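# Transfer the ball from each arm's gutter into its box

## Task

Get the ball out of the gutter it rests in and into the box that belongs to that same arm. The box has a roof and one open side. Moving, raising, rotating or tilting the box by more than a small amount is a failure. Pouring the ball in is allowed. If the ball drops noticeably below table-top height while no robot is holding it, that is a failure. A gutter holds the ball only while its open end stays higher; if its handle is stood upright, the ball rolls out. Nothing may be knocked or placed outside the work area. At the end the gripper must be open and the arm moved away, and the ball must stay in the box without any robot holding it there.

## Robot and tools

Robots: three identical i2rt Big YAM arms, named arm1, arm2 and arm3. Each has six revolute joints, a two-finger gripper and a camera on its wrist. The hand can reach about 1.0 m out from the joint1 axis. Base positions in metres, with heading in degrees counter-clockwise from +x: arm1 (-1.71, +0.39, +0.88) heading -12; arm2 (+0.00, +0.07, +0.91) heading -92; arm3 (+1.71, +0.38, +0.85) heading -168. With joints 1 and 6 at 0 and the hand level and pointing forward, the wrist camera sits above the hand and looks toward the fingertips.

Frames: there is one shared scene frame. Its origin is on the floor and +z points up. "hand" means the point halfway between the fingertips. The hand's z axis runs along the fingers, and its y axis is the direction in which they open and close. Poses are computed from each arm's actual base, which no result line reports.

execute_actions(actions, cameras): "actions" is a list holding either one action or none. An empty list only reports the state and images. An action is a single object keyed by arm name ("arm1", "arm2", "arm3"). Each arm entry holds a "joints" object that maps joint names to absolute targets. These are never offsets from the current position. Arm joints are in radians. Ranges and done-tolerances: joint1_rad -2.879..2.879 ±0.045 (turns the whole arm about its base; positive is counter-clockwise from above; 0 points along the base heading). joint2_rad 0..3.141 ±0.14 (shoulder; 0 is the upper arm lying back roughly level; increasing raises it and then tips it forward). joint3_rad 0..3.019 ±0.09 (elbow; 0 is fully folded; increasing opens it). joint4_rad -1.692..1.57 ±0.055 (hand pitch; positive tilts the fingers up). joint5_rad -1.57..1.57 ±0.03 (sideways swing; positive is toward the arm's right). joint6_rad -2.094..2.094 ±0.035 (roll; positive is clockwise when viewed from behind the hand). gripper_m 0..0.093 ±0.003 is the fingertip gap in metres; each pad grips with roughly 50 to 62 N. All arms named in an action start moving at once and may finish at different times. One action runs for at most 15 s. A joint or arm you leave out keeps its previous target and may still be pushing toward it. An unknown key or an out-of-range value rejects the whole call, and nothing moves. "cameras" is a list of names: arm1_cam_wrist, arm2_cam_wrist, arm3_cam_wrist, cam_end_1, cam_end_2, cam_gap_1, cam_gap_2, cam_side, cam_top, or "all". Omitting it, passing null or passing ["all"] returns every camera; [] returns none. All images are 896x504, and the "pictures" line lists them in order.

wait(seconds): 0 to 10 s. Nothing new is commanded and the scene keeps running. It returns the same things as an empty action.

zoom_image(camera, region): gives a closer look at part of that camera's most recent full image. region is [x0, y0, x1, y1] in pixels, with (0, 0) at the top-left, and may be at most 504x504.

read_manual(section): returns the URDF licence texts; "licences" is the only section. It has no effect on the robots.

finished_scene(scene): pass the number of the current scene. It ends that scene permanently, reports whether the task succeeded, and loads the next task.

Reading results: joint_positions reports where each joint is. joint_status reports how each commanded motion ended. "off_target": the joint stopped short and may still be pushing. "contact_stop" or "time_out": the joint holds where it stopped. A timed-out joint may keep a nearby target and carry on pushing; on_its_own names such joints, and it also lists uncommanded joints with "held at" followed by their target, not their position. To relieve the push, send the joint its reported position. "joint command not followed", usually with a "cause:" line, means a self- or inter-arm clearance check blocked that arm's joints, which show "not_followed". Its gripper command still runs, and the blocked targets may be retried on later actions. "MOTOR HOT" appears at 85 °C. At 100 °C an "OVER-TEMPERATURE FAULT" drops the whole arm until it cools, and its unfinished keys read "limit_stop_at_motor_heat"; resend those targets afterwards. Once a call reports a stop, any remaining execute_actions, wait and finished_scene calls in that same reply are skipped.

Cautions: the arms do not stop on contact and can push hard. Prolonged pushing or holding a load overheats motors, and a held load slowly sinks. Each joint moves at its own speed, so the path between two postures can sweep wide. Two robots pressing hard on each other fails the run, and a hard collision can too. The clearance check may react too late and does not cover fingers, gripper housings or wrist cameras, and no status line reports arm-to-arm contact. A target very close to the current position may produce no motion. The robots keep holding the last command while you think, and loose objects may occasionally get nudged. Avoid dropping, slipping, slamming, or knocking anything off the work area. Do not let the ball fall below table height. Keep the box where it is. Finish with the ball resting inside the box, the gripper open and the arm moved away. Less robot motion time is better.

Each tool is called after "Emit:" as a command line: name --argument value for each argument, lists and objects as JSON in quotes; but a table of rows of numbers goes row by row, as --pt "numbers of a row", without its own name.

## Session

Emit:
execute_actions --actions '[]'

Scene clock: 0.00 s.
Motor temperatures (°C, as the motors report them): arm1=[24 26 31 23 23 23] | arm2=[26 26 29 23 26 26] | arm3=[23 31 40 23 25 23]
arm1.joint_positions: joint1_rad=+0.734 joint2_rad=+0.462 joint3_rad=+1.484 joint4_rad=-1.392 joint5_rad=-0.285 joint6_rad=+0.282 gripper_m=+0.094
arm1.joint_status: not commanded
arm1.hand: x=-1.6284 y=+0.4951 z=+1.4767 quat_wxyz=(-0.474, +0.179, -0.798, -0.326) (m; scene frame)
arm2.joint_positions: joint1_rad=+0.502 joint2_rad=+0.449 joint3_rad=+1.598 joint4_rad=-1.325 joint5_rad=-0.252 joint6_rad=+0.769 gripper_m=+0.095
arm2.joint_status: not commanded
arm2.hand: x=+0.0915 y=+0.0015 z=+1.5742 quat_wxyz=(-0.644, -0.563, -0.518, +0.018) (m; scene frame)
arm3.joint_positions: joint1_rad=+0.252 joint2_rad=+0.465 joint3_rad=+1.363 joint4_rad=-1.193 joint5_rad=-0.036 joint6_rad=+0.742 gripper_m=+0.094
arm3.joint_status: not commanded
arm3.hand: x=+1.5479 y=+0.2901 z=+1.4396 quat_wxyz=(-0.351, -0.797, +0.103, +0.481) (m; scene frame)
pictures: arm1_cam_wrist, arm2_cam_wrist, arm3_cam_wrist, cam_end_1, cam_end_2, cam_gap_1, cam_gap_2, cam_side, cam_top
Images, in order (width x height): arm1_cam_wrist 896x504, arm2_cam_wrist 896x504, arm3_cam_wrist 896x504, cam_end_1 896x504, cam_end_2 896x504, cam_gap_1 896x504, cam_gap_2 896x504, cam_side 896x504, cam_top 896x504.

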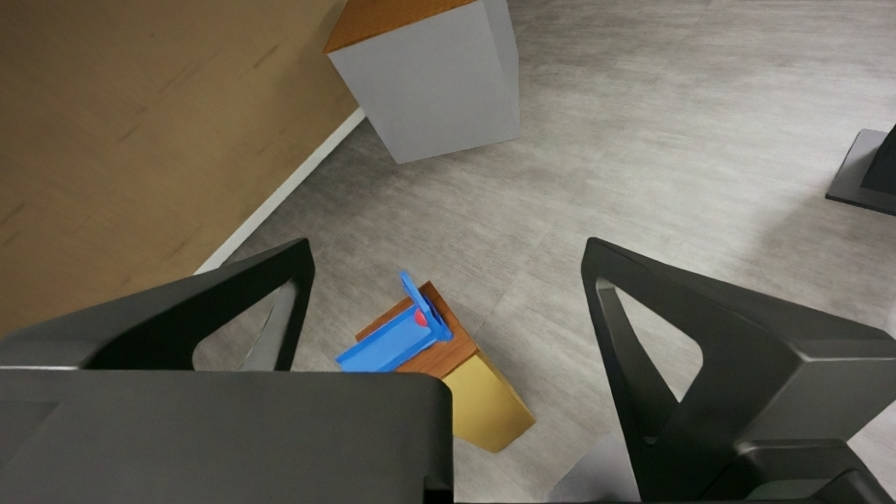

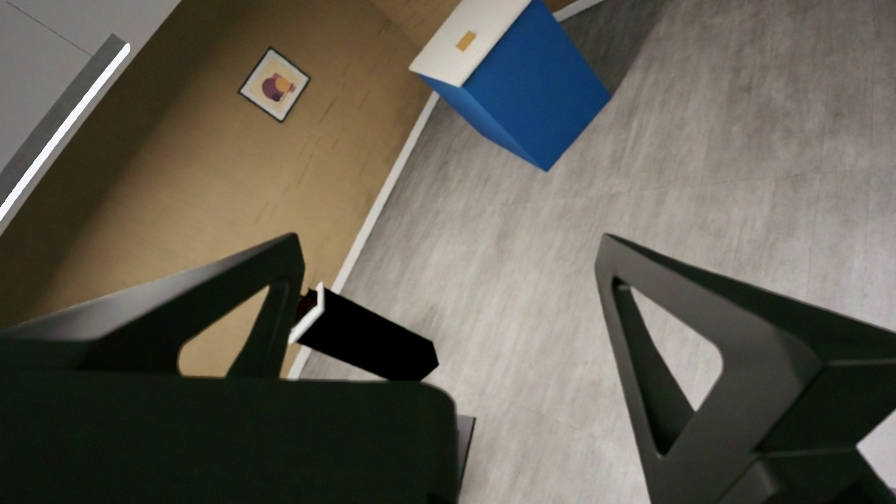

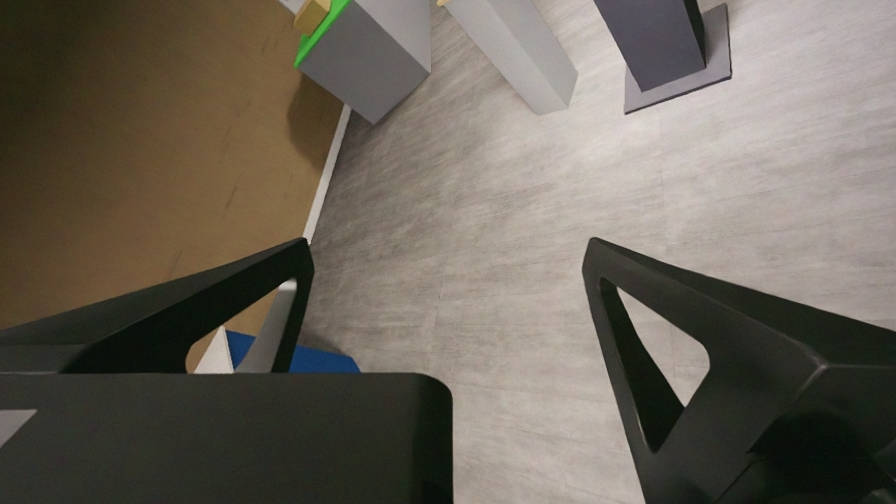

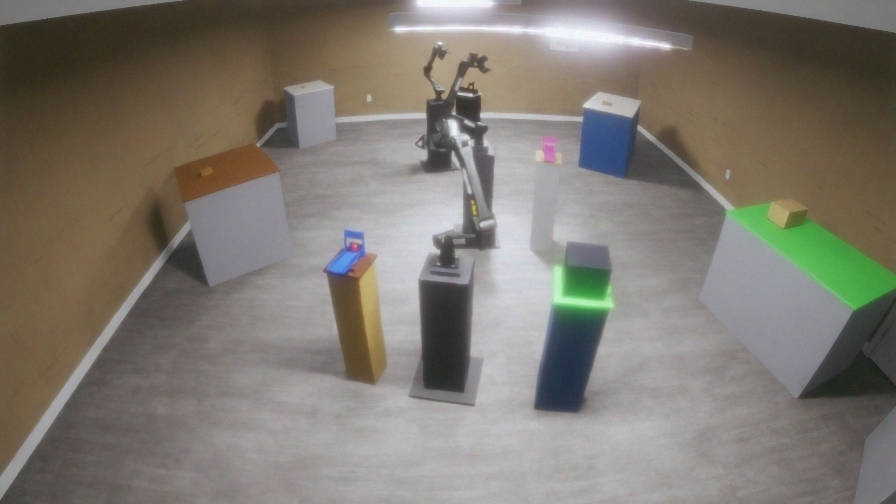

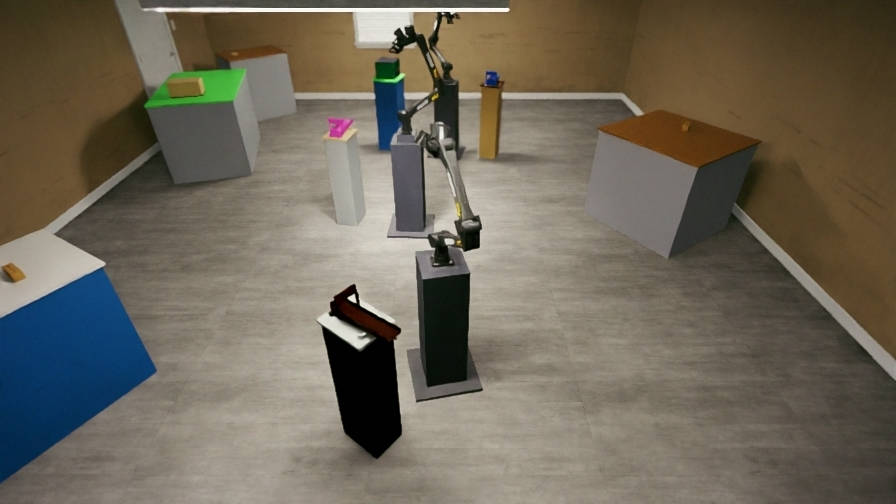

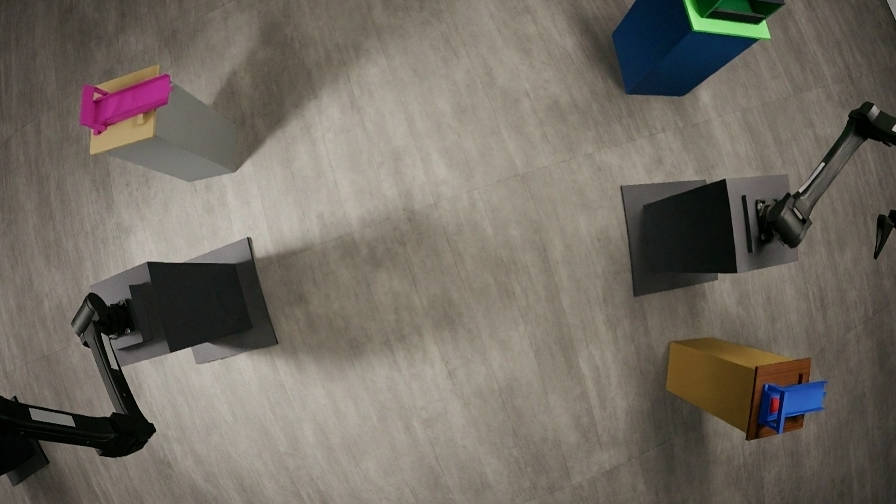

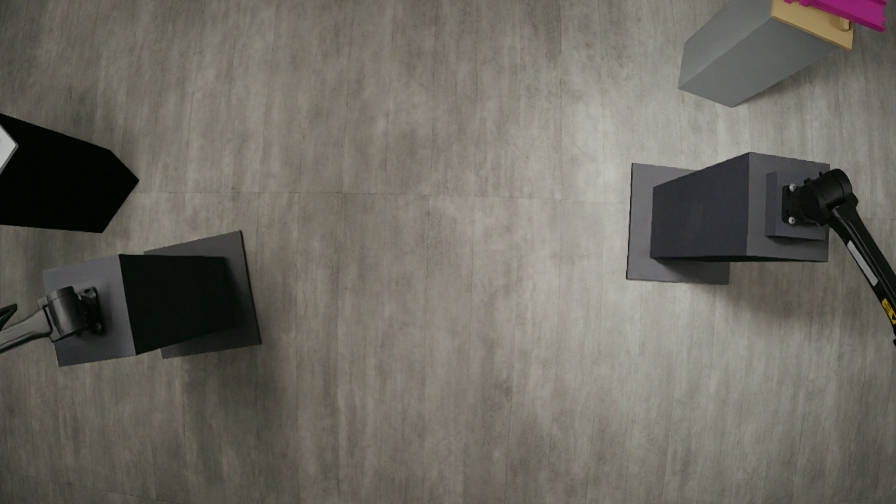

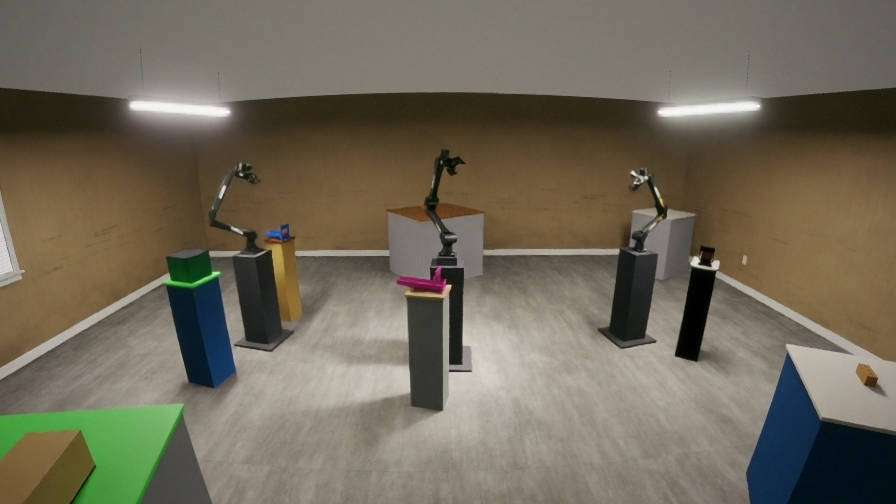

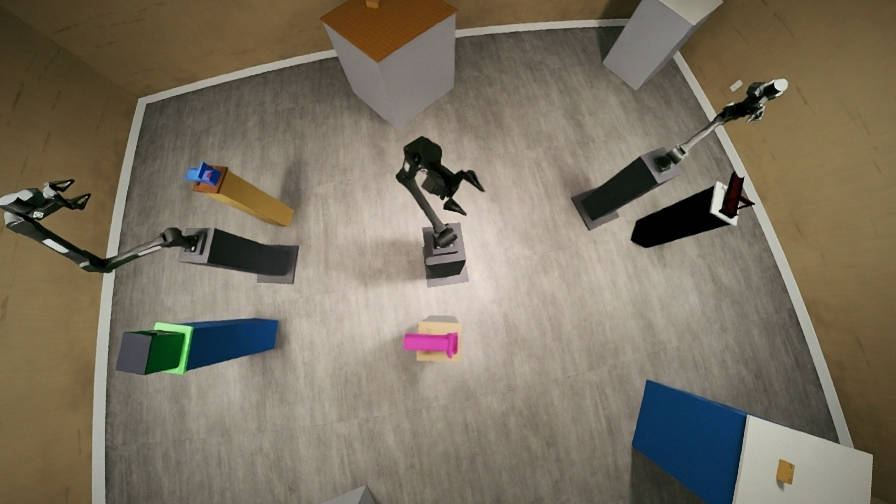

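Emit:
zoom_image --camera "cam_gap_1" --region '[720, 330, 860, 460]'

Emit:
zoom_image --camera "cam_end_1" --region '[310, 215, 400, 295]'

Emit:
zoom_image --camera "arm1_cam_wrist" --region '[320, 255, 500, 385]'

Emit:
zoom_image --camera "cam_end_1" --region '[535, 230, 635, 330]'

Emit:
zoom_image --camera "cam_gap_1" --region '[660, 0, 820, 60]'

Emit:
zoom_image --camera "cam_top" --region '[100, 150, 310, 390]'

Emit:
zoom_image --camera "cam_side" --region '[150, 210, 320, 310]'

Region (720, 330, 860, 460) of cam_gap_1's 896x504 image, scaled by 3.600, with more detail than that image has; it fills the top 468 rows of this view, and the rest is white.

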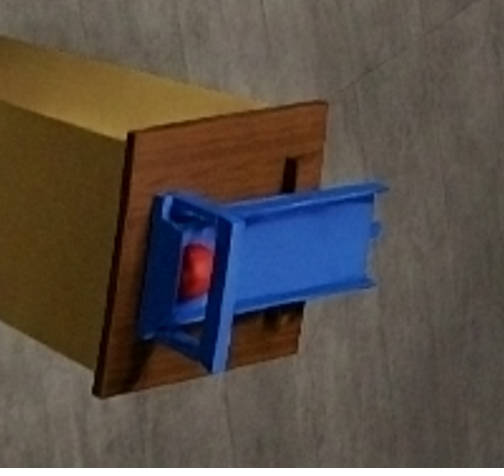

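Region (310, 215, 400, 295) of cam_end_1's 896x504 image, scaled by 5.600, with more detail than that image has.

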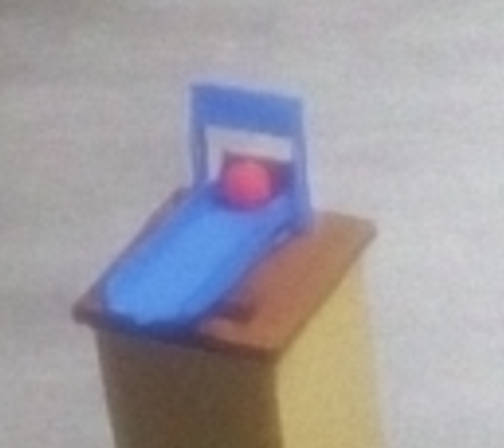

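Region (320, 255, 500, 385) of arm1_cam_wrist's 896x504 image, scaled by 2.800, with more detail than that image has.

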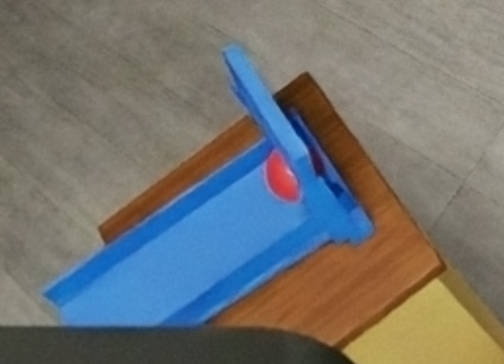

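Region (535, 230, 635, 330) of cam_end_1's 896x504 image, scaled by 5.040, with more detail than that image has.

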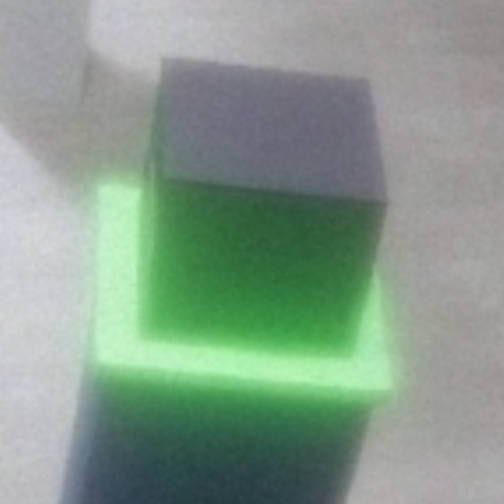

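Region (660, 0, 820, 60) of cam_gap_1's 896x504 image, scaled by 3.150, with more detail than that image has; it fills the top 189 rows of this view, and the rest is white.

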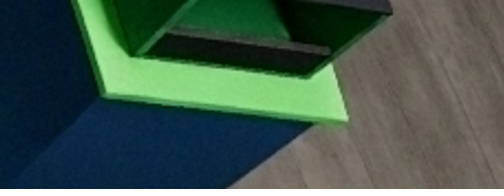

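Region (100, 150, 310, 390) of cam_top's 896x504 image, scaled by 2.100, with more detail than that image has; it fills the left 441 columns of this view, and the rest is white.

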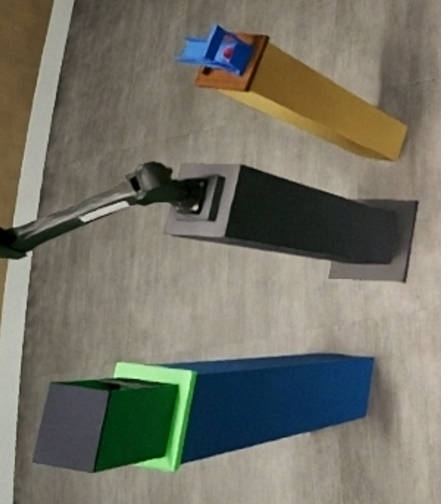

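Region (150, 210, 320, 310) of cam_side's 896x504 image, scaled by 2.965, with more detail than that image has; it fills the top 296 rows of this view, and the rest is white.

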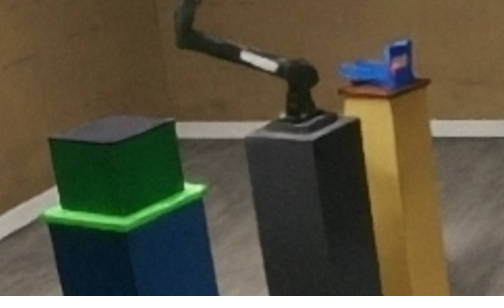

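Emit:
zoom_image --camera "cam_end_2" --region '[470, 60, 520, 100]'

Emit:
zoom_image --camera "cam_end_2" --region '[360, 50, 420, 95]'

Emit:
zoom_image --camera "cam_gap_1" --region '[700, 160, 830, 290]'

Emit:
zoom_image --camera "cam_end_1" --region '[400, 110, 510, 300]'

Region (470, 60, 520, 100) of cam_end_2's 896x504 image, scaled by 10.080, with more detail than that image has; it fills the top 403 rows of this view, and the rest is white.

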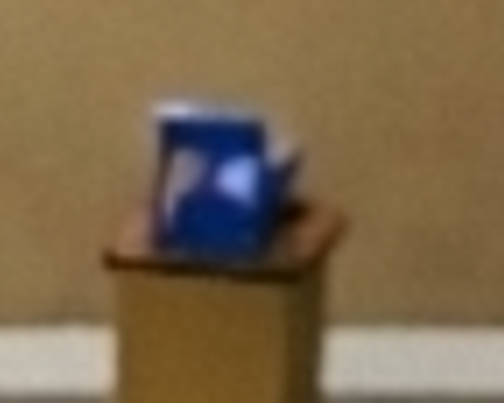

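Region (360, 50, 420, 95) of cam_end_2's 896x504 image, scaled by 8.400, with more detail than that image has; it fills the top 378 rows of this view, and the rest is white.

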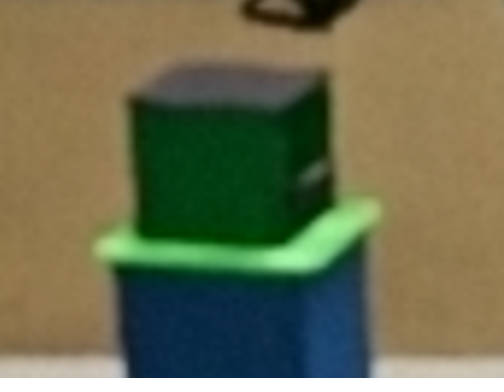

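Region (700, 160, 830, 290) of cam_gap_1's 896x504 image, scaled by 3.877, with more detail than that image has.

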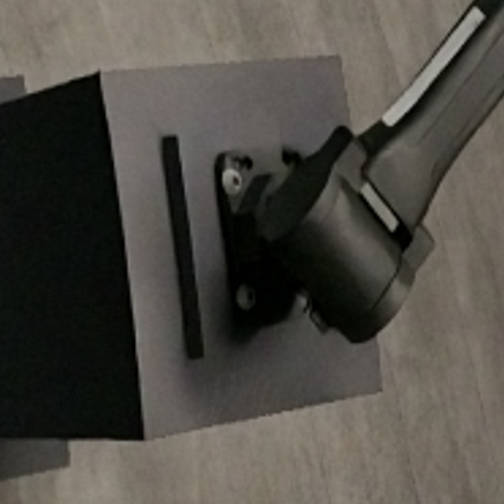

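Region (400, 110, 510, 300) of cam_end_1's 896x504 image, scaled by 2.653, with more detail than that image has; it fills the left 292 columns of this view, and the rest is white.

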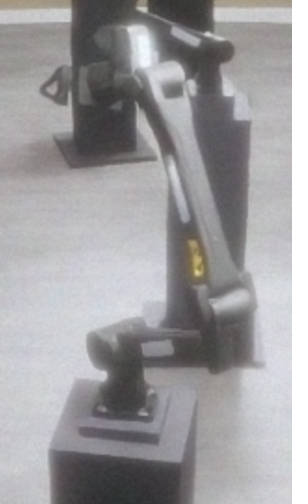

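Emit:
zoom_image --camera "cam_end_2" --region '[420, 55, 470, 105]'

Emit:
zoom_image --camera "cam_end_2" --region '[420, 130, 510, 170]'

Region (420, 55, 470, 105) of cam_end_2's 896x504 image, scaled by 10.080, with more detail than that image has.

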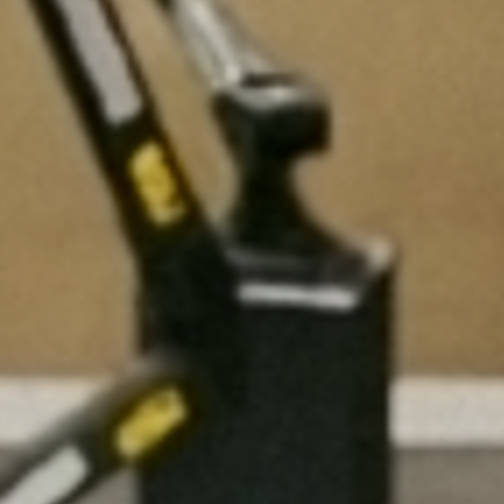

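Region (420, 130, 510, 170) of cam_end_2's 896x504 image, scaled by 5.600, with more detail than that image has.

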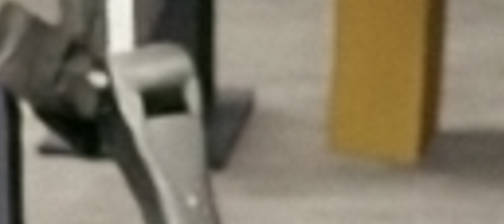

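Emit:
zoom_image --camera "cam_end_1" --region '[410, 230, 490, 300]'

Emit:
zoom_image --camera "cam_end_1" --region '[405, 30, 505, 160]'

Emit:
zoom_image --camera "cam_end_1" --region '[330, 340, 600, 430]'

Region (410, 230, 490, 300) of cam_end_1's 896x504 image, scaled by 6.300, with more detail than that image has; it fills the top 441 rows of this view, and the rest is white.

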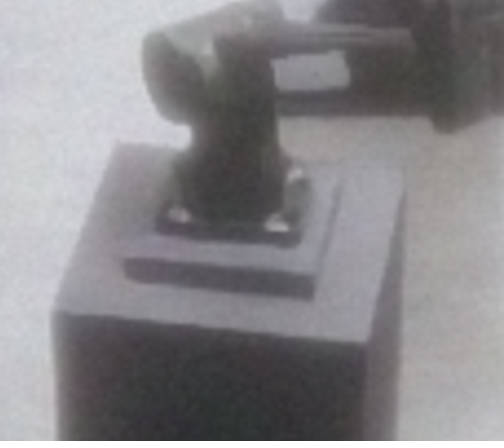

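Region (405, 30, 505, 160) of cam_end_1's 896x504 image, scaled by 3.877, with more detail than that image has; it fills the left 388 columns of this view, and the rest is white.

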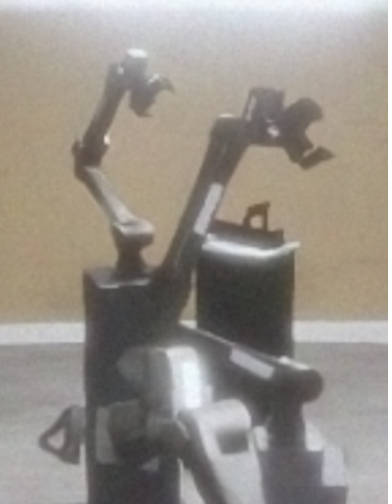

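Region (330, 340, 600, 430) of cam_end_1's 896x504 image, scaled by 1.867, with more detail than that image has.

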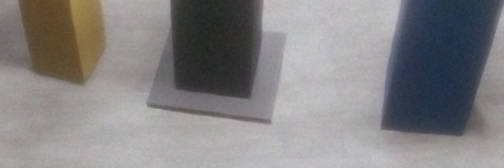

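Emit:
zoom_image --camera "cam_side" --region '[230, 215, 310, 265]'

Emit:
zoom_image --camera "cam_side" --region '[155, 240, 235, 300]'

Emit:
zoom_image --camera "cam_side" --region '[390, 230, 480, 310]'

Emit:
zoom_image --camera "cam_side" --region '[600, 220, 730, 280]'

Region (230, 215, 310, 265) of cam_side's 896x504 image, scaled by 6.300, with more detail than that image has; it fills the top 315 rows of this view, and the rest is white.

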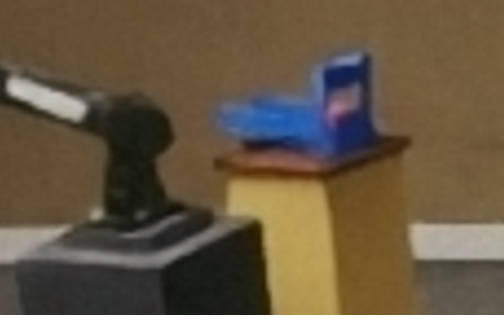

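Region (155, 240, 235, 300) of cam_side's 896x504 image, scaled by 6.300, with more detail than that image has; it fills the top 378 rows of this view, and the rest is white.

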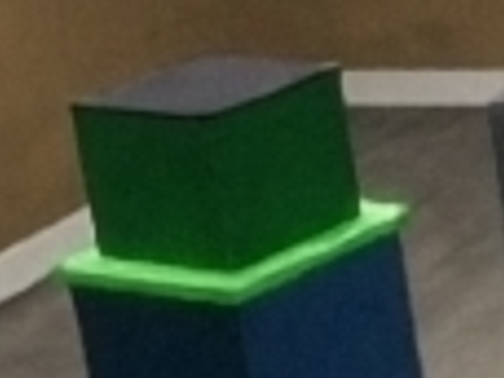

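Region (390, 230, 480, 310) of cam_side's 896x504 image, scaled by 5.600, with more detail than that image has.

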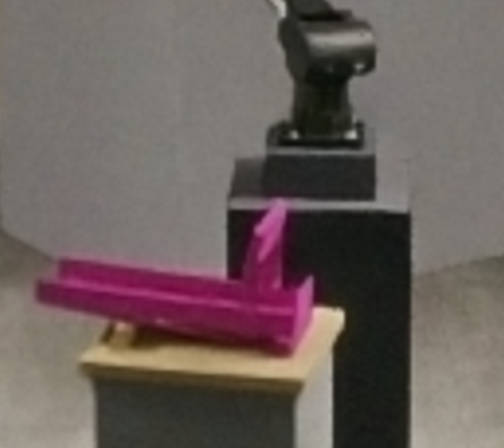

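Region (600, 220, 730, 280) of cam_side's 896x504 image, scaled by 3.877, with more detail than that image has; it fills the top 233 rows of this view, and the rest is white.

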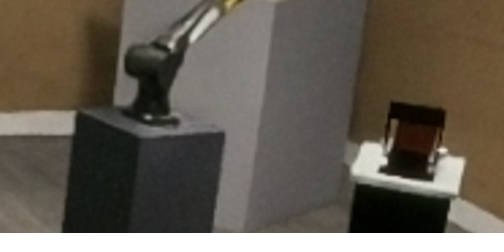

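Emit:
zoom_image --camera "cam_side" --region '[392, 258, 456, 302]'

Emit:
zoom_image --camera "cam_end_2" --region '[305, 275, 415, 355]'

Emit:
zoom_image --camera "cam_gap_1" --region '[70, 55, 190, 165]'

Region (392, 258, 456, 302) of cam_side's 896x504 image, scaled by 7.875, with more detail than that image has; it fills the top 346 rows of this view, and the rest is white.

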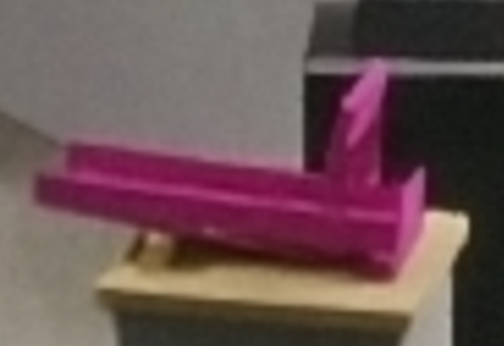

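Region (305, 275, 415, 355) of cam_end_2's 896x504 image, scaled by 4.582, with more detail than that image has; it fills the top 367 rows of this view, and the rest is white.

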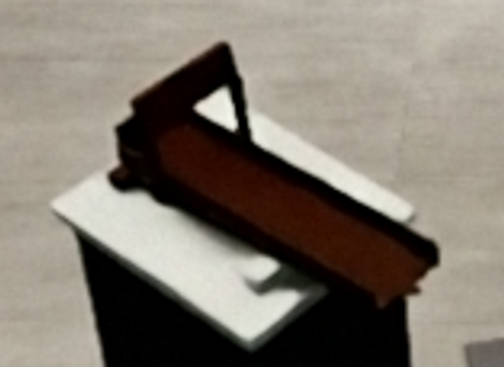

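Region (70, 55, 190, 165) of cam_gap_1's 896x504 image, scaled by 4.200, with more detail than that image has; it fills the top 462 rows of this view, and the rest is white.

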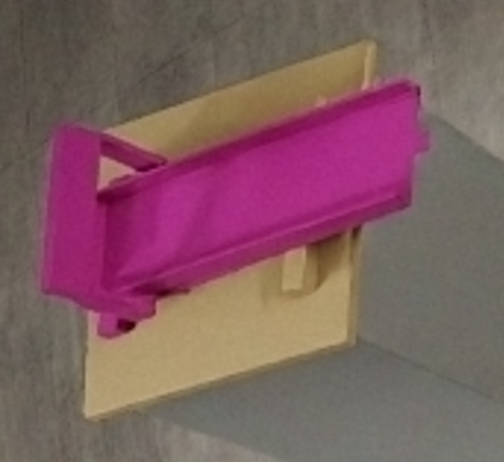

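Emit:
zoom_image --camera "arm1_cam_wrist" --region '[385, 262, 465, 352]'

Region (385, 262, 465, 352) of arm1_cam_wrist's 896x504 image, scaled by 5.600, with more detail than that image has.

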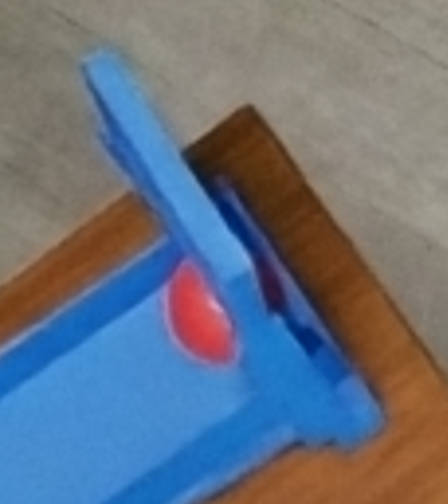

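Emit:
execute_actions --actions '[{"arm1": {"joints": {"joint1_rad": 1.405, "joint2_rad": 1.59, "joint3_rad": 1.345, "joint4_rad": -1.148, "joint5_rad": -0.227, "joint6_rad": -0.008}}}]' --cameras '["arm1_cam_wrist", "cam_end_1", "cam_gap_1", "cam_side"]'

Scene clock: 121.67 s.
Motor temperatures (°C, as the motors report them): arm1=[24 27 35 23 23 23] | arm2=[26 27 31 24 26 26] | arm3=[23 30 45 24 25 23]
arm1.joint_positions: joint1_rad=+1.404 joint2_rad=+1.592 joint3_rad=+1.341 joint4_rad=-1.158 joint5_rad=-0.226 joint6_rad=+0.001 gripper_m=+0.094
arm1.joint_status: all done
arm1.hand: x=-1.5656 y=+0.8715 z=+1.0522 quat_wxyz=(-0.008, +0.564, -0.814, -0.135) (m; scene frame)
arm2.joint_positions: joint1_rad=+0.502 joint2_rad=+0.449 joint3_rad=+1.598 joint4_rad=-1.325 joint5_rad=-0.252 joint6_rad=+0.769 gripper_m=+0.095
arm2.joint_status: not commanded
arm2.hand: x=+0.0915 y=+0.0015 z=+1.5742 quat_wxyz=(-0.644, -0.563, -0.518, +0.018) (m; scene frame)
arm3.joint_positions: joint1_rad=+0.252 joint2_rad=+0.465 joint3_rad=+1.363 joint4_rad=-1.193 joint5_rad=-0.036 joint6_rad=+0.742 gripper_m=+0.094
arm3.joint_status: not commanded
arm3.hand: x=+1.5479 y=+0.2901 z=+1.4396 quat_wxyz=(-0.351, -0.797, +0.103, +0.481) (m; scene frame)
pictures: arm1_cam_wrist, cam_end_1, cam_gap_1, cam_side
Images, in order (width x height): arm1_cam_wrist 896x504, cam_end_1 896x504, cam_gap_1 896x504, cam_side 896x504.

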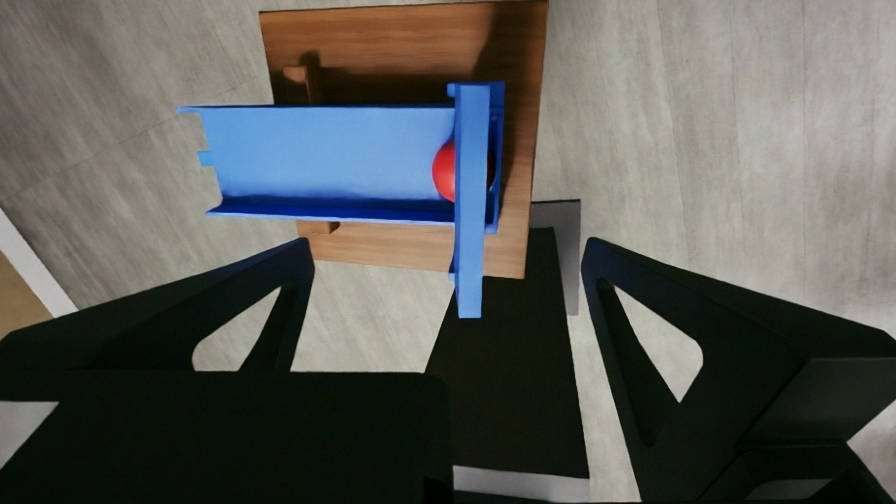

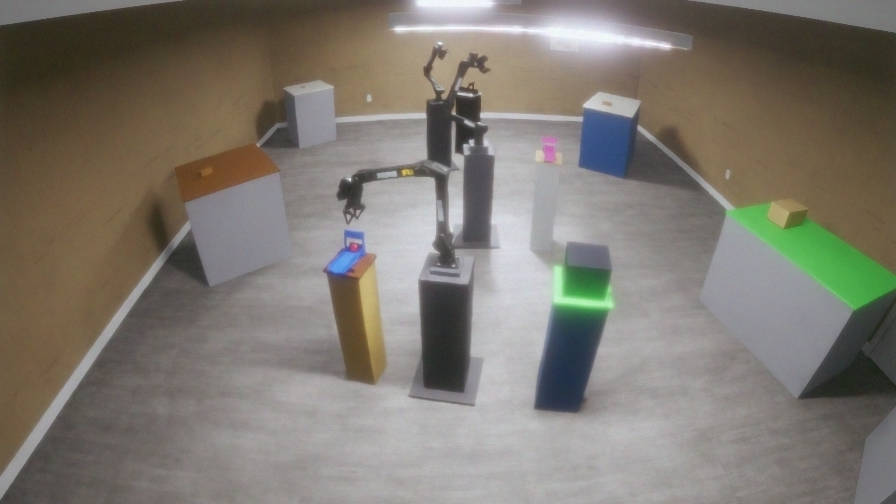

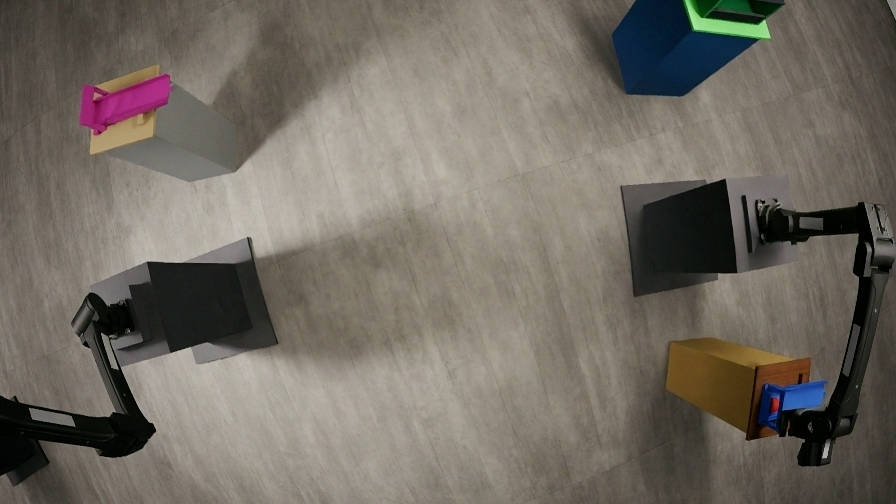

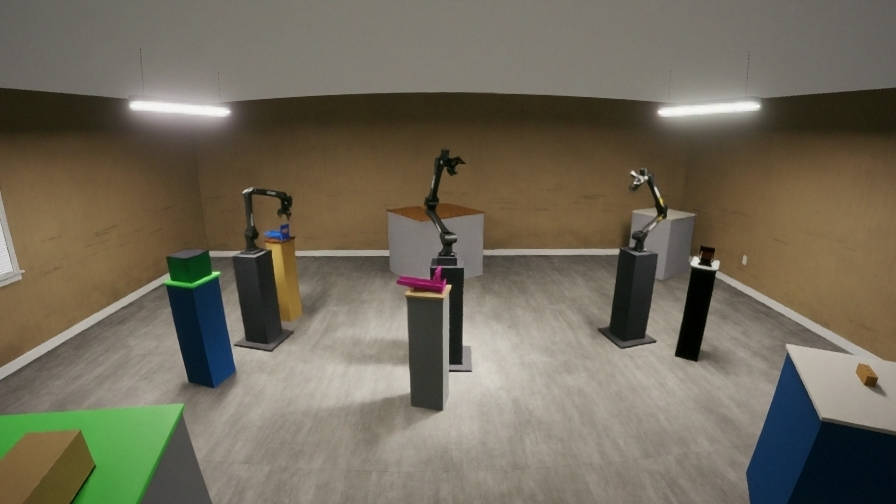

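Emit:
zoom_image --camera "arm1_cam_wrist" --region '[400, 60, 560, 340]'

Emit:
zoom_image --camera "arm1_cam_wrist" --region '[160, 0, 460, 300]'

Region (400, 60, 560, 340) of arm1_cam_wrist's 896x504 image, scaled by 1.800, with more detail than that image has; it fills the left 288 columns of this view, and the rest is white.

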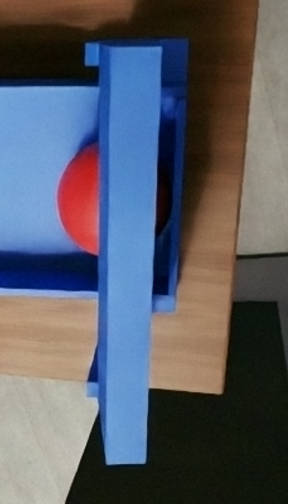

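Region (160, 0, 460, 300) of arm1_cam_wrist's 896x504 image, scaled by 1.680, with more detail than that image has.

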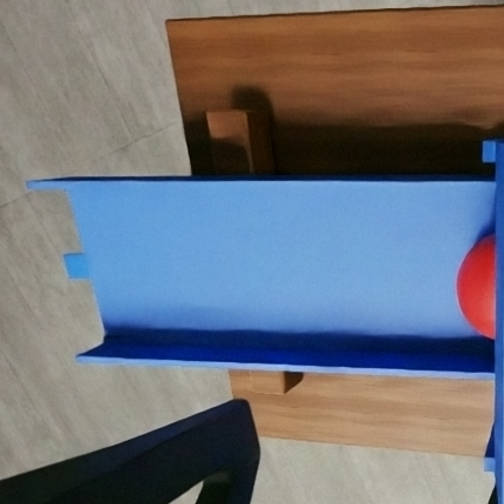

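Emit:
execute_actions --actions '[{"arm1": {"joints": {"joint1_rad": 1.405, "joint2_rad": 1.77, "joint3_rad": 1.345, "joint4_rad": -1.148, "joint5_rad": -0.266, "joint6_rad": -0.056, "gripper_m": 0.05}}}]' --cameras '["arm1_cam_wrist", "cam_end_1"]'

Scene clock: 161.63 s.
Motor temperatures (°C, as the motors report them): arm1=[24 29 37 23 24 23] | arm2=[26 27 31 24 26 26] | arm3=[23 30 44 24 25 23]
arm1.joint_positions: joint1_rad=+1.404 joint2_rad=+1.778 joint3_rad=+1.341 joint4_rad=-1.158 joint5_rad=-0.264 joint6_rad=-0.047 gripper_m=+0.050
arm1.joint_status: all done
arm1.hand: x=-1.5705 y=+0.8738 z=+0.9634 quat_wxyz=(+0.077, +0.575, -0.808, -0.101) (m; scene frame)
arm2.joint_positions: joint1_rad=+0.502 joint2_rad=+0.449 joint3_rad=+1.598 joint4_rad=-1.325 joint5_rad=-0.252 joint6_rad=+0.769 gripper_m=+0.095
arm2.joint_status: not commanded
arm2.hand: x=+0.0915 y=+0.0015 z=+1.5742 quat_wxyz=(-0.644, -0.563, -0.518, +0.018) (m; scene frame)
arm3.joint_positions: joint1_rad=+0.252 joint2_rad=+0.465 joint3_rad=+1.363 joint4_rad=-1.193 joint5_rad=-0.036 joint6_rad=+0.742 gripper_m=+0.094
arm3.joint_status: not commanded
arm3.hand: x=+1.5479 y=+0.2901 z=+1.4396 quat_wxyz=(-0.351, -0.797, +0.103, +0.481) (m; scene frame)
pictures: arm1_cam_wrist, cam_end_1
Images, in order (width x height): arm1_cam_wrist 896x504, cam_end_1 896x504.

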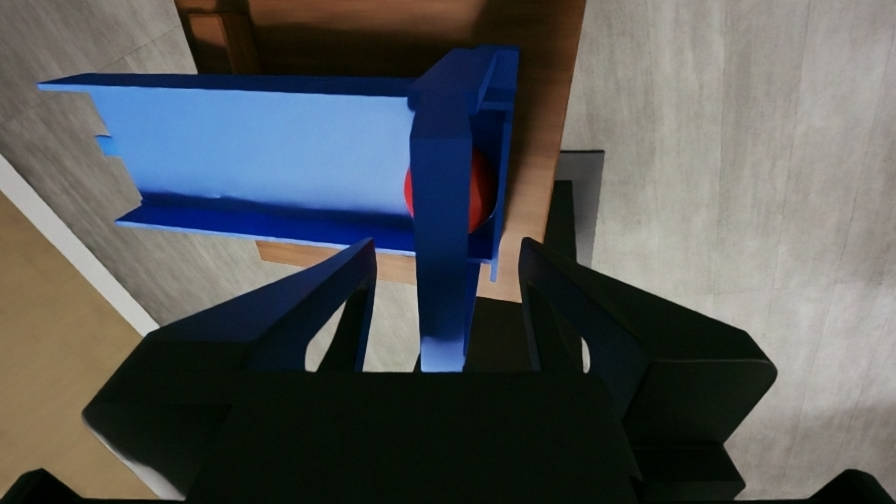

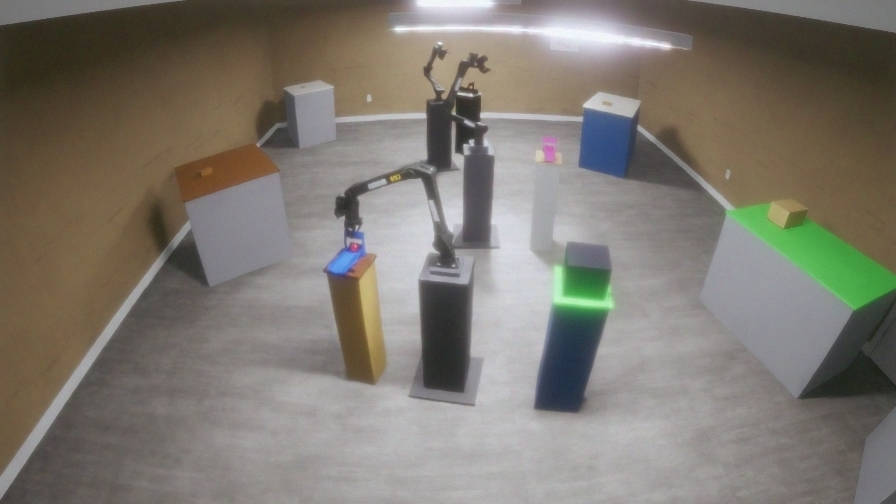

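Emit:
execute_actions --actions '[{"arm1": {"joints": {"gripper_m": 0.0}}}]' --cameras '["arm1_cam_wrist"]'

Scene clock: 170.07 s.
Motor temperatures (°C, as the motors report them): arm1=[24 29 37 23 24 23] | arm2=[26 27 31 24 26 26] | arm3=[23 30 44 24 25 23]
arm1.joint_positions: joint1_rad=+1.404 joint2_rad=+1.778 joint3_rad=+1.341 joint4_rad=-1.158 joint5_rad=-0.266 joint6_rad=-0.048 gripper_m=+0.011
arm1.joint_status: gripper_m off_target (ended at +0.011, target +0.000)
arm1.hand: x=-1.5708 y=+0.8740 z=+0.9635 quat_wxyz=(+0.077, +0.576, -0.808, -0.102) (m; scene frame)
arm2.joint_positions: joint1_rad=+0.502 joint2_rad=+0.449 joint3_rad=+1.598 joint4_rad=-1.325 joint5_rad=-0.252 joint6_rad=+0.769 gripper_m=+0.095
arm2.joint_status: not commanded
arm2.hand: x=+0.0915 y=+0.0015 z=+1.5742 quat_wxyz=(-0.644, -0.563, -0.518, +0.018) (m; scene frame)
arm3.joint_positions: joint1_rad=+0.252 joint2_rad=+0.465 joint3_rad=+1.363 joint4_rad=-1.193 joint5_rad=-0.036 joint6_rad=+0.742 gripper_m=+0.094
arm3.joint_status: not commanded
arm3.hand: x=+1.5479 y=+0.2901 z=+1.4396 quat_wxyz=(-0.351, -0.797, +0.103, +0.481) (m; scene frame)
pictures: arm1_cam_wrist
Images, in order (width x height): arm1_cam_wrist 896x504.

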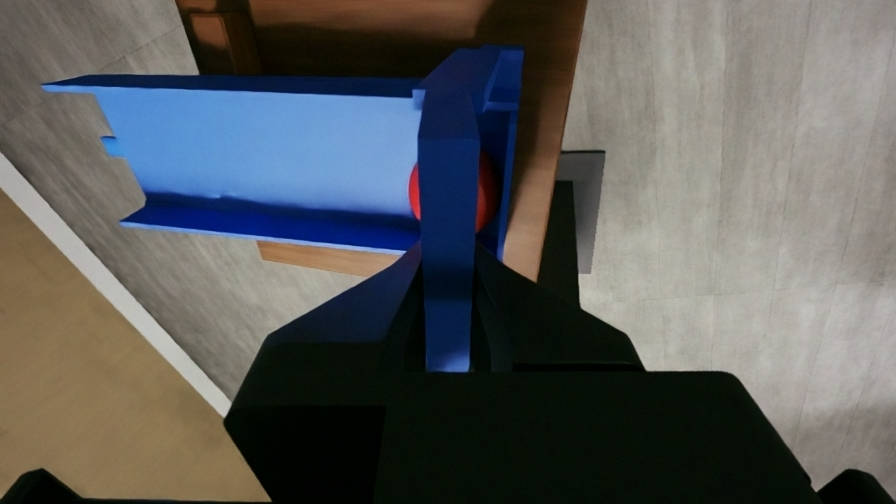

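Emit:
execute_actions --actions '[{"arm1": {"joints": {"joint1_rad": 1.405, "joint2_rad": 1.33, "joint3_rad": 1.345, "joint4_rad": -1.148, "joint5_rad": -0.45, "joint6_rad": 0.45, "gripper_m": 0.0}}}]' --cameras '["arm1_cam_wrist", "cam_end_1"]'

Scene clock: 291.63 s.
Motor temperatures (°C, as the motors report them): arm1=[24 32 37 23 24 23] | arm2=[26 27 31 24 26 26] | arm3=[23 29 44 24 25 23]
arm1.joint_positions: joint1_rad=+1.404 joint2_rad=+1.339 joint3_rad=+1.332 joint4_rad=-1.158 joint5_rad=-0.446 joint6_rad=+0.439 gripper_m=+0.011
arm1.joint_status: gripper_m off_target (ended at +0.011, target +0.000); the others done
arm1.hand: x=-1.6123 y=+0.8536 z=+1.1788 quat_wxyz=(+0.018, +0.395, -0.872, -0.290) (m; scene frame)
arm2.joint_positions: joint1_rad=+0.502 joint2_rad=+0.449 joint3_rad=+1.598 joint4_rad=-1.325 joint5_rad=-0.252 joint6_rad=+0.769 gripper_m=+0.095
arm2.joint_status: not commanded
arm2.hand: x=+0.0915 y=+0.0015 z=+1.5742 quat_wxyz=(-0.644, -0.563, -0.518, +0.018) (m; scene frame)
arm3.joint_positions: joint1_rad=+0.252 joint2_rad=+0.465 joint3_rad=+1.363 joint4_rad=-1.193 joint5_rad=-0.036 joint6_rad=+0.742 gripper_m=+0.094
arm3.joint_status: not commanded
arm3.hand: x=+1.5479 y=+0.2901 z=+1.4396 quat_wxyz=(-0.351, -0.797, +0.103, +0.481) (m; scene frame)
pictures: arm1_cam_wrist, cam_end_1
Images, in order (width x height): arm1_cam_wrist 896x504, cam_end_1 896x504.

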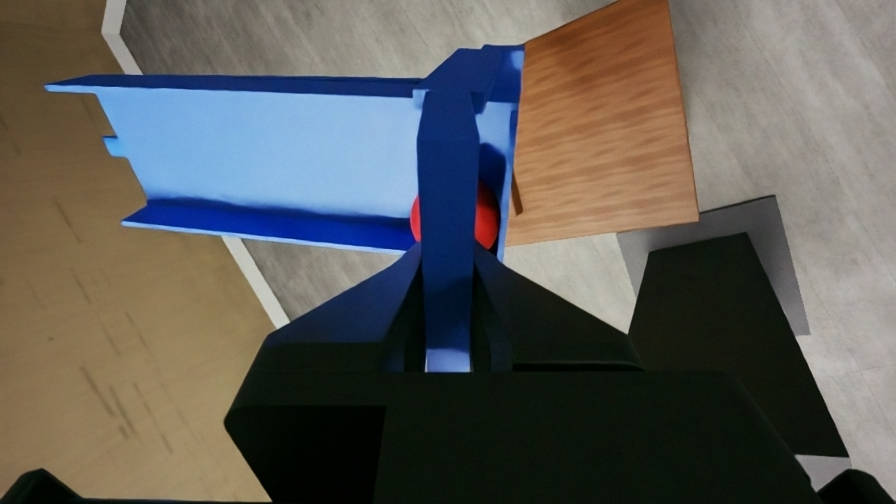

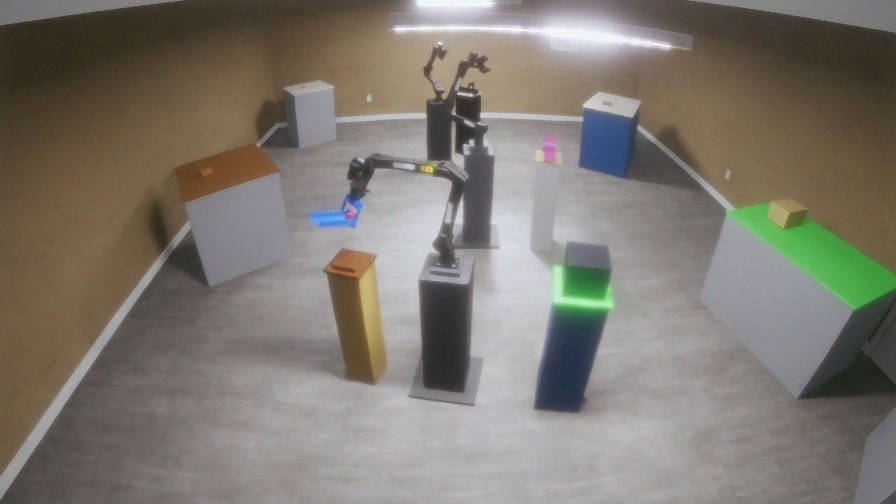

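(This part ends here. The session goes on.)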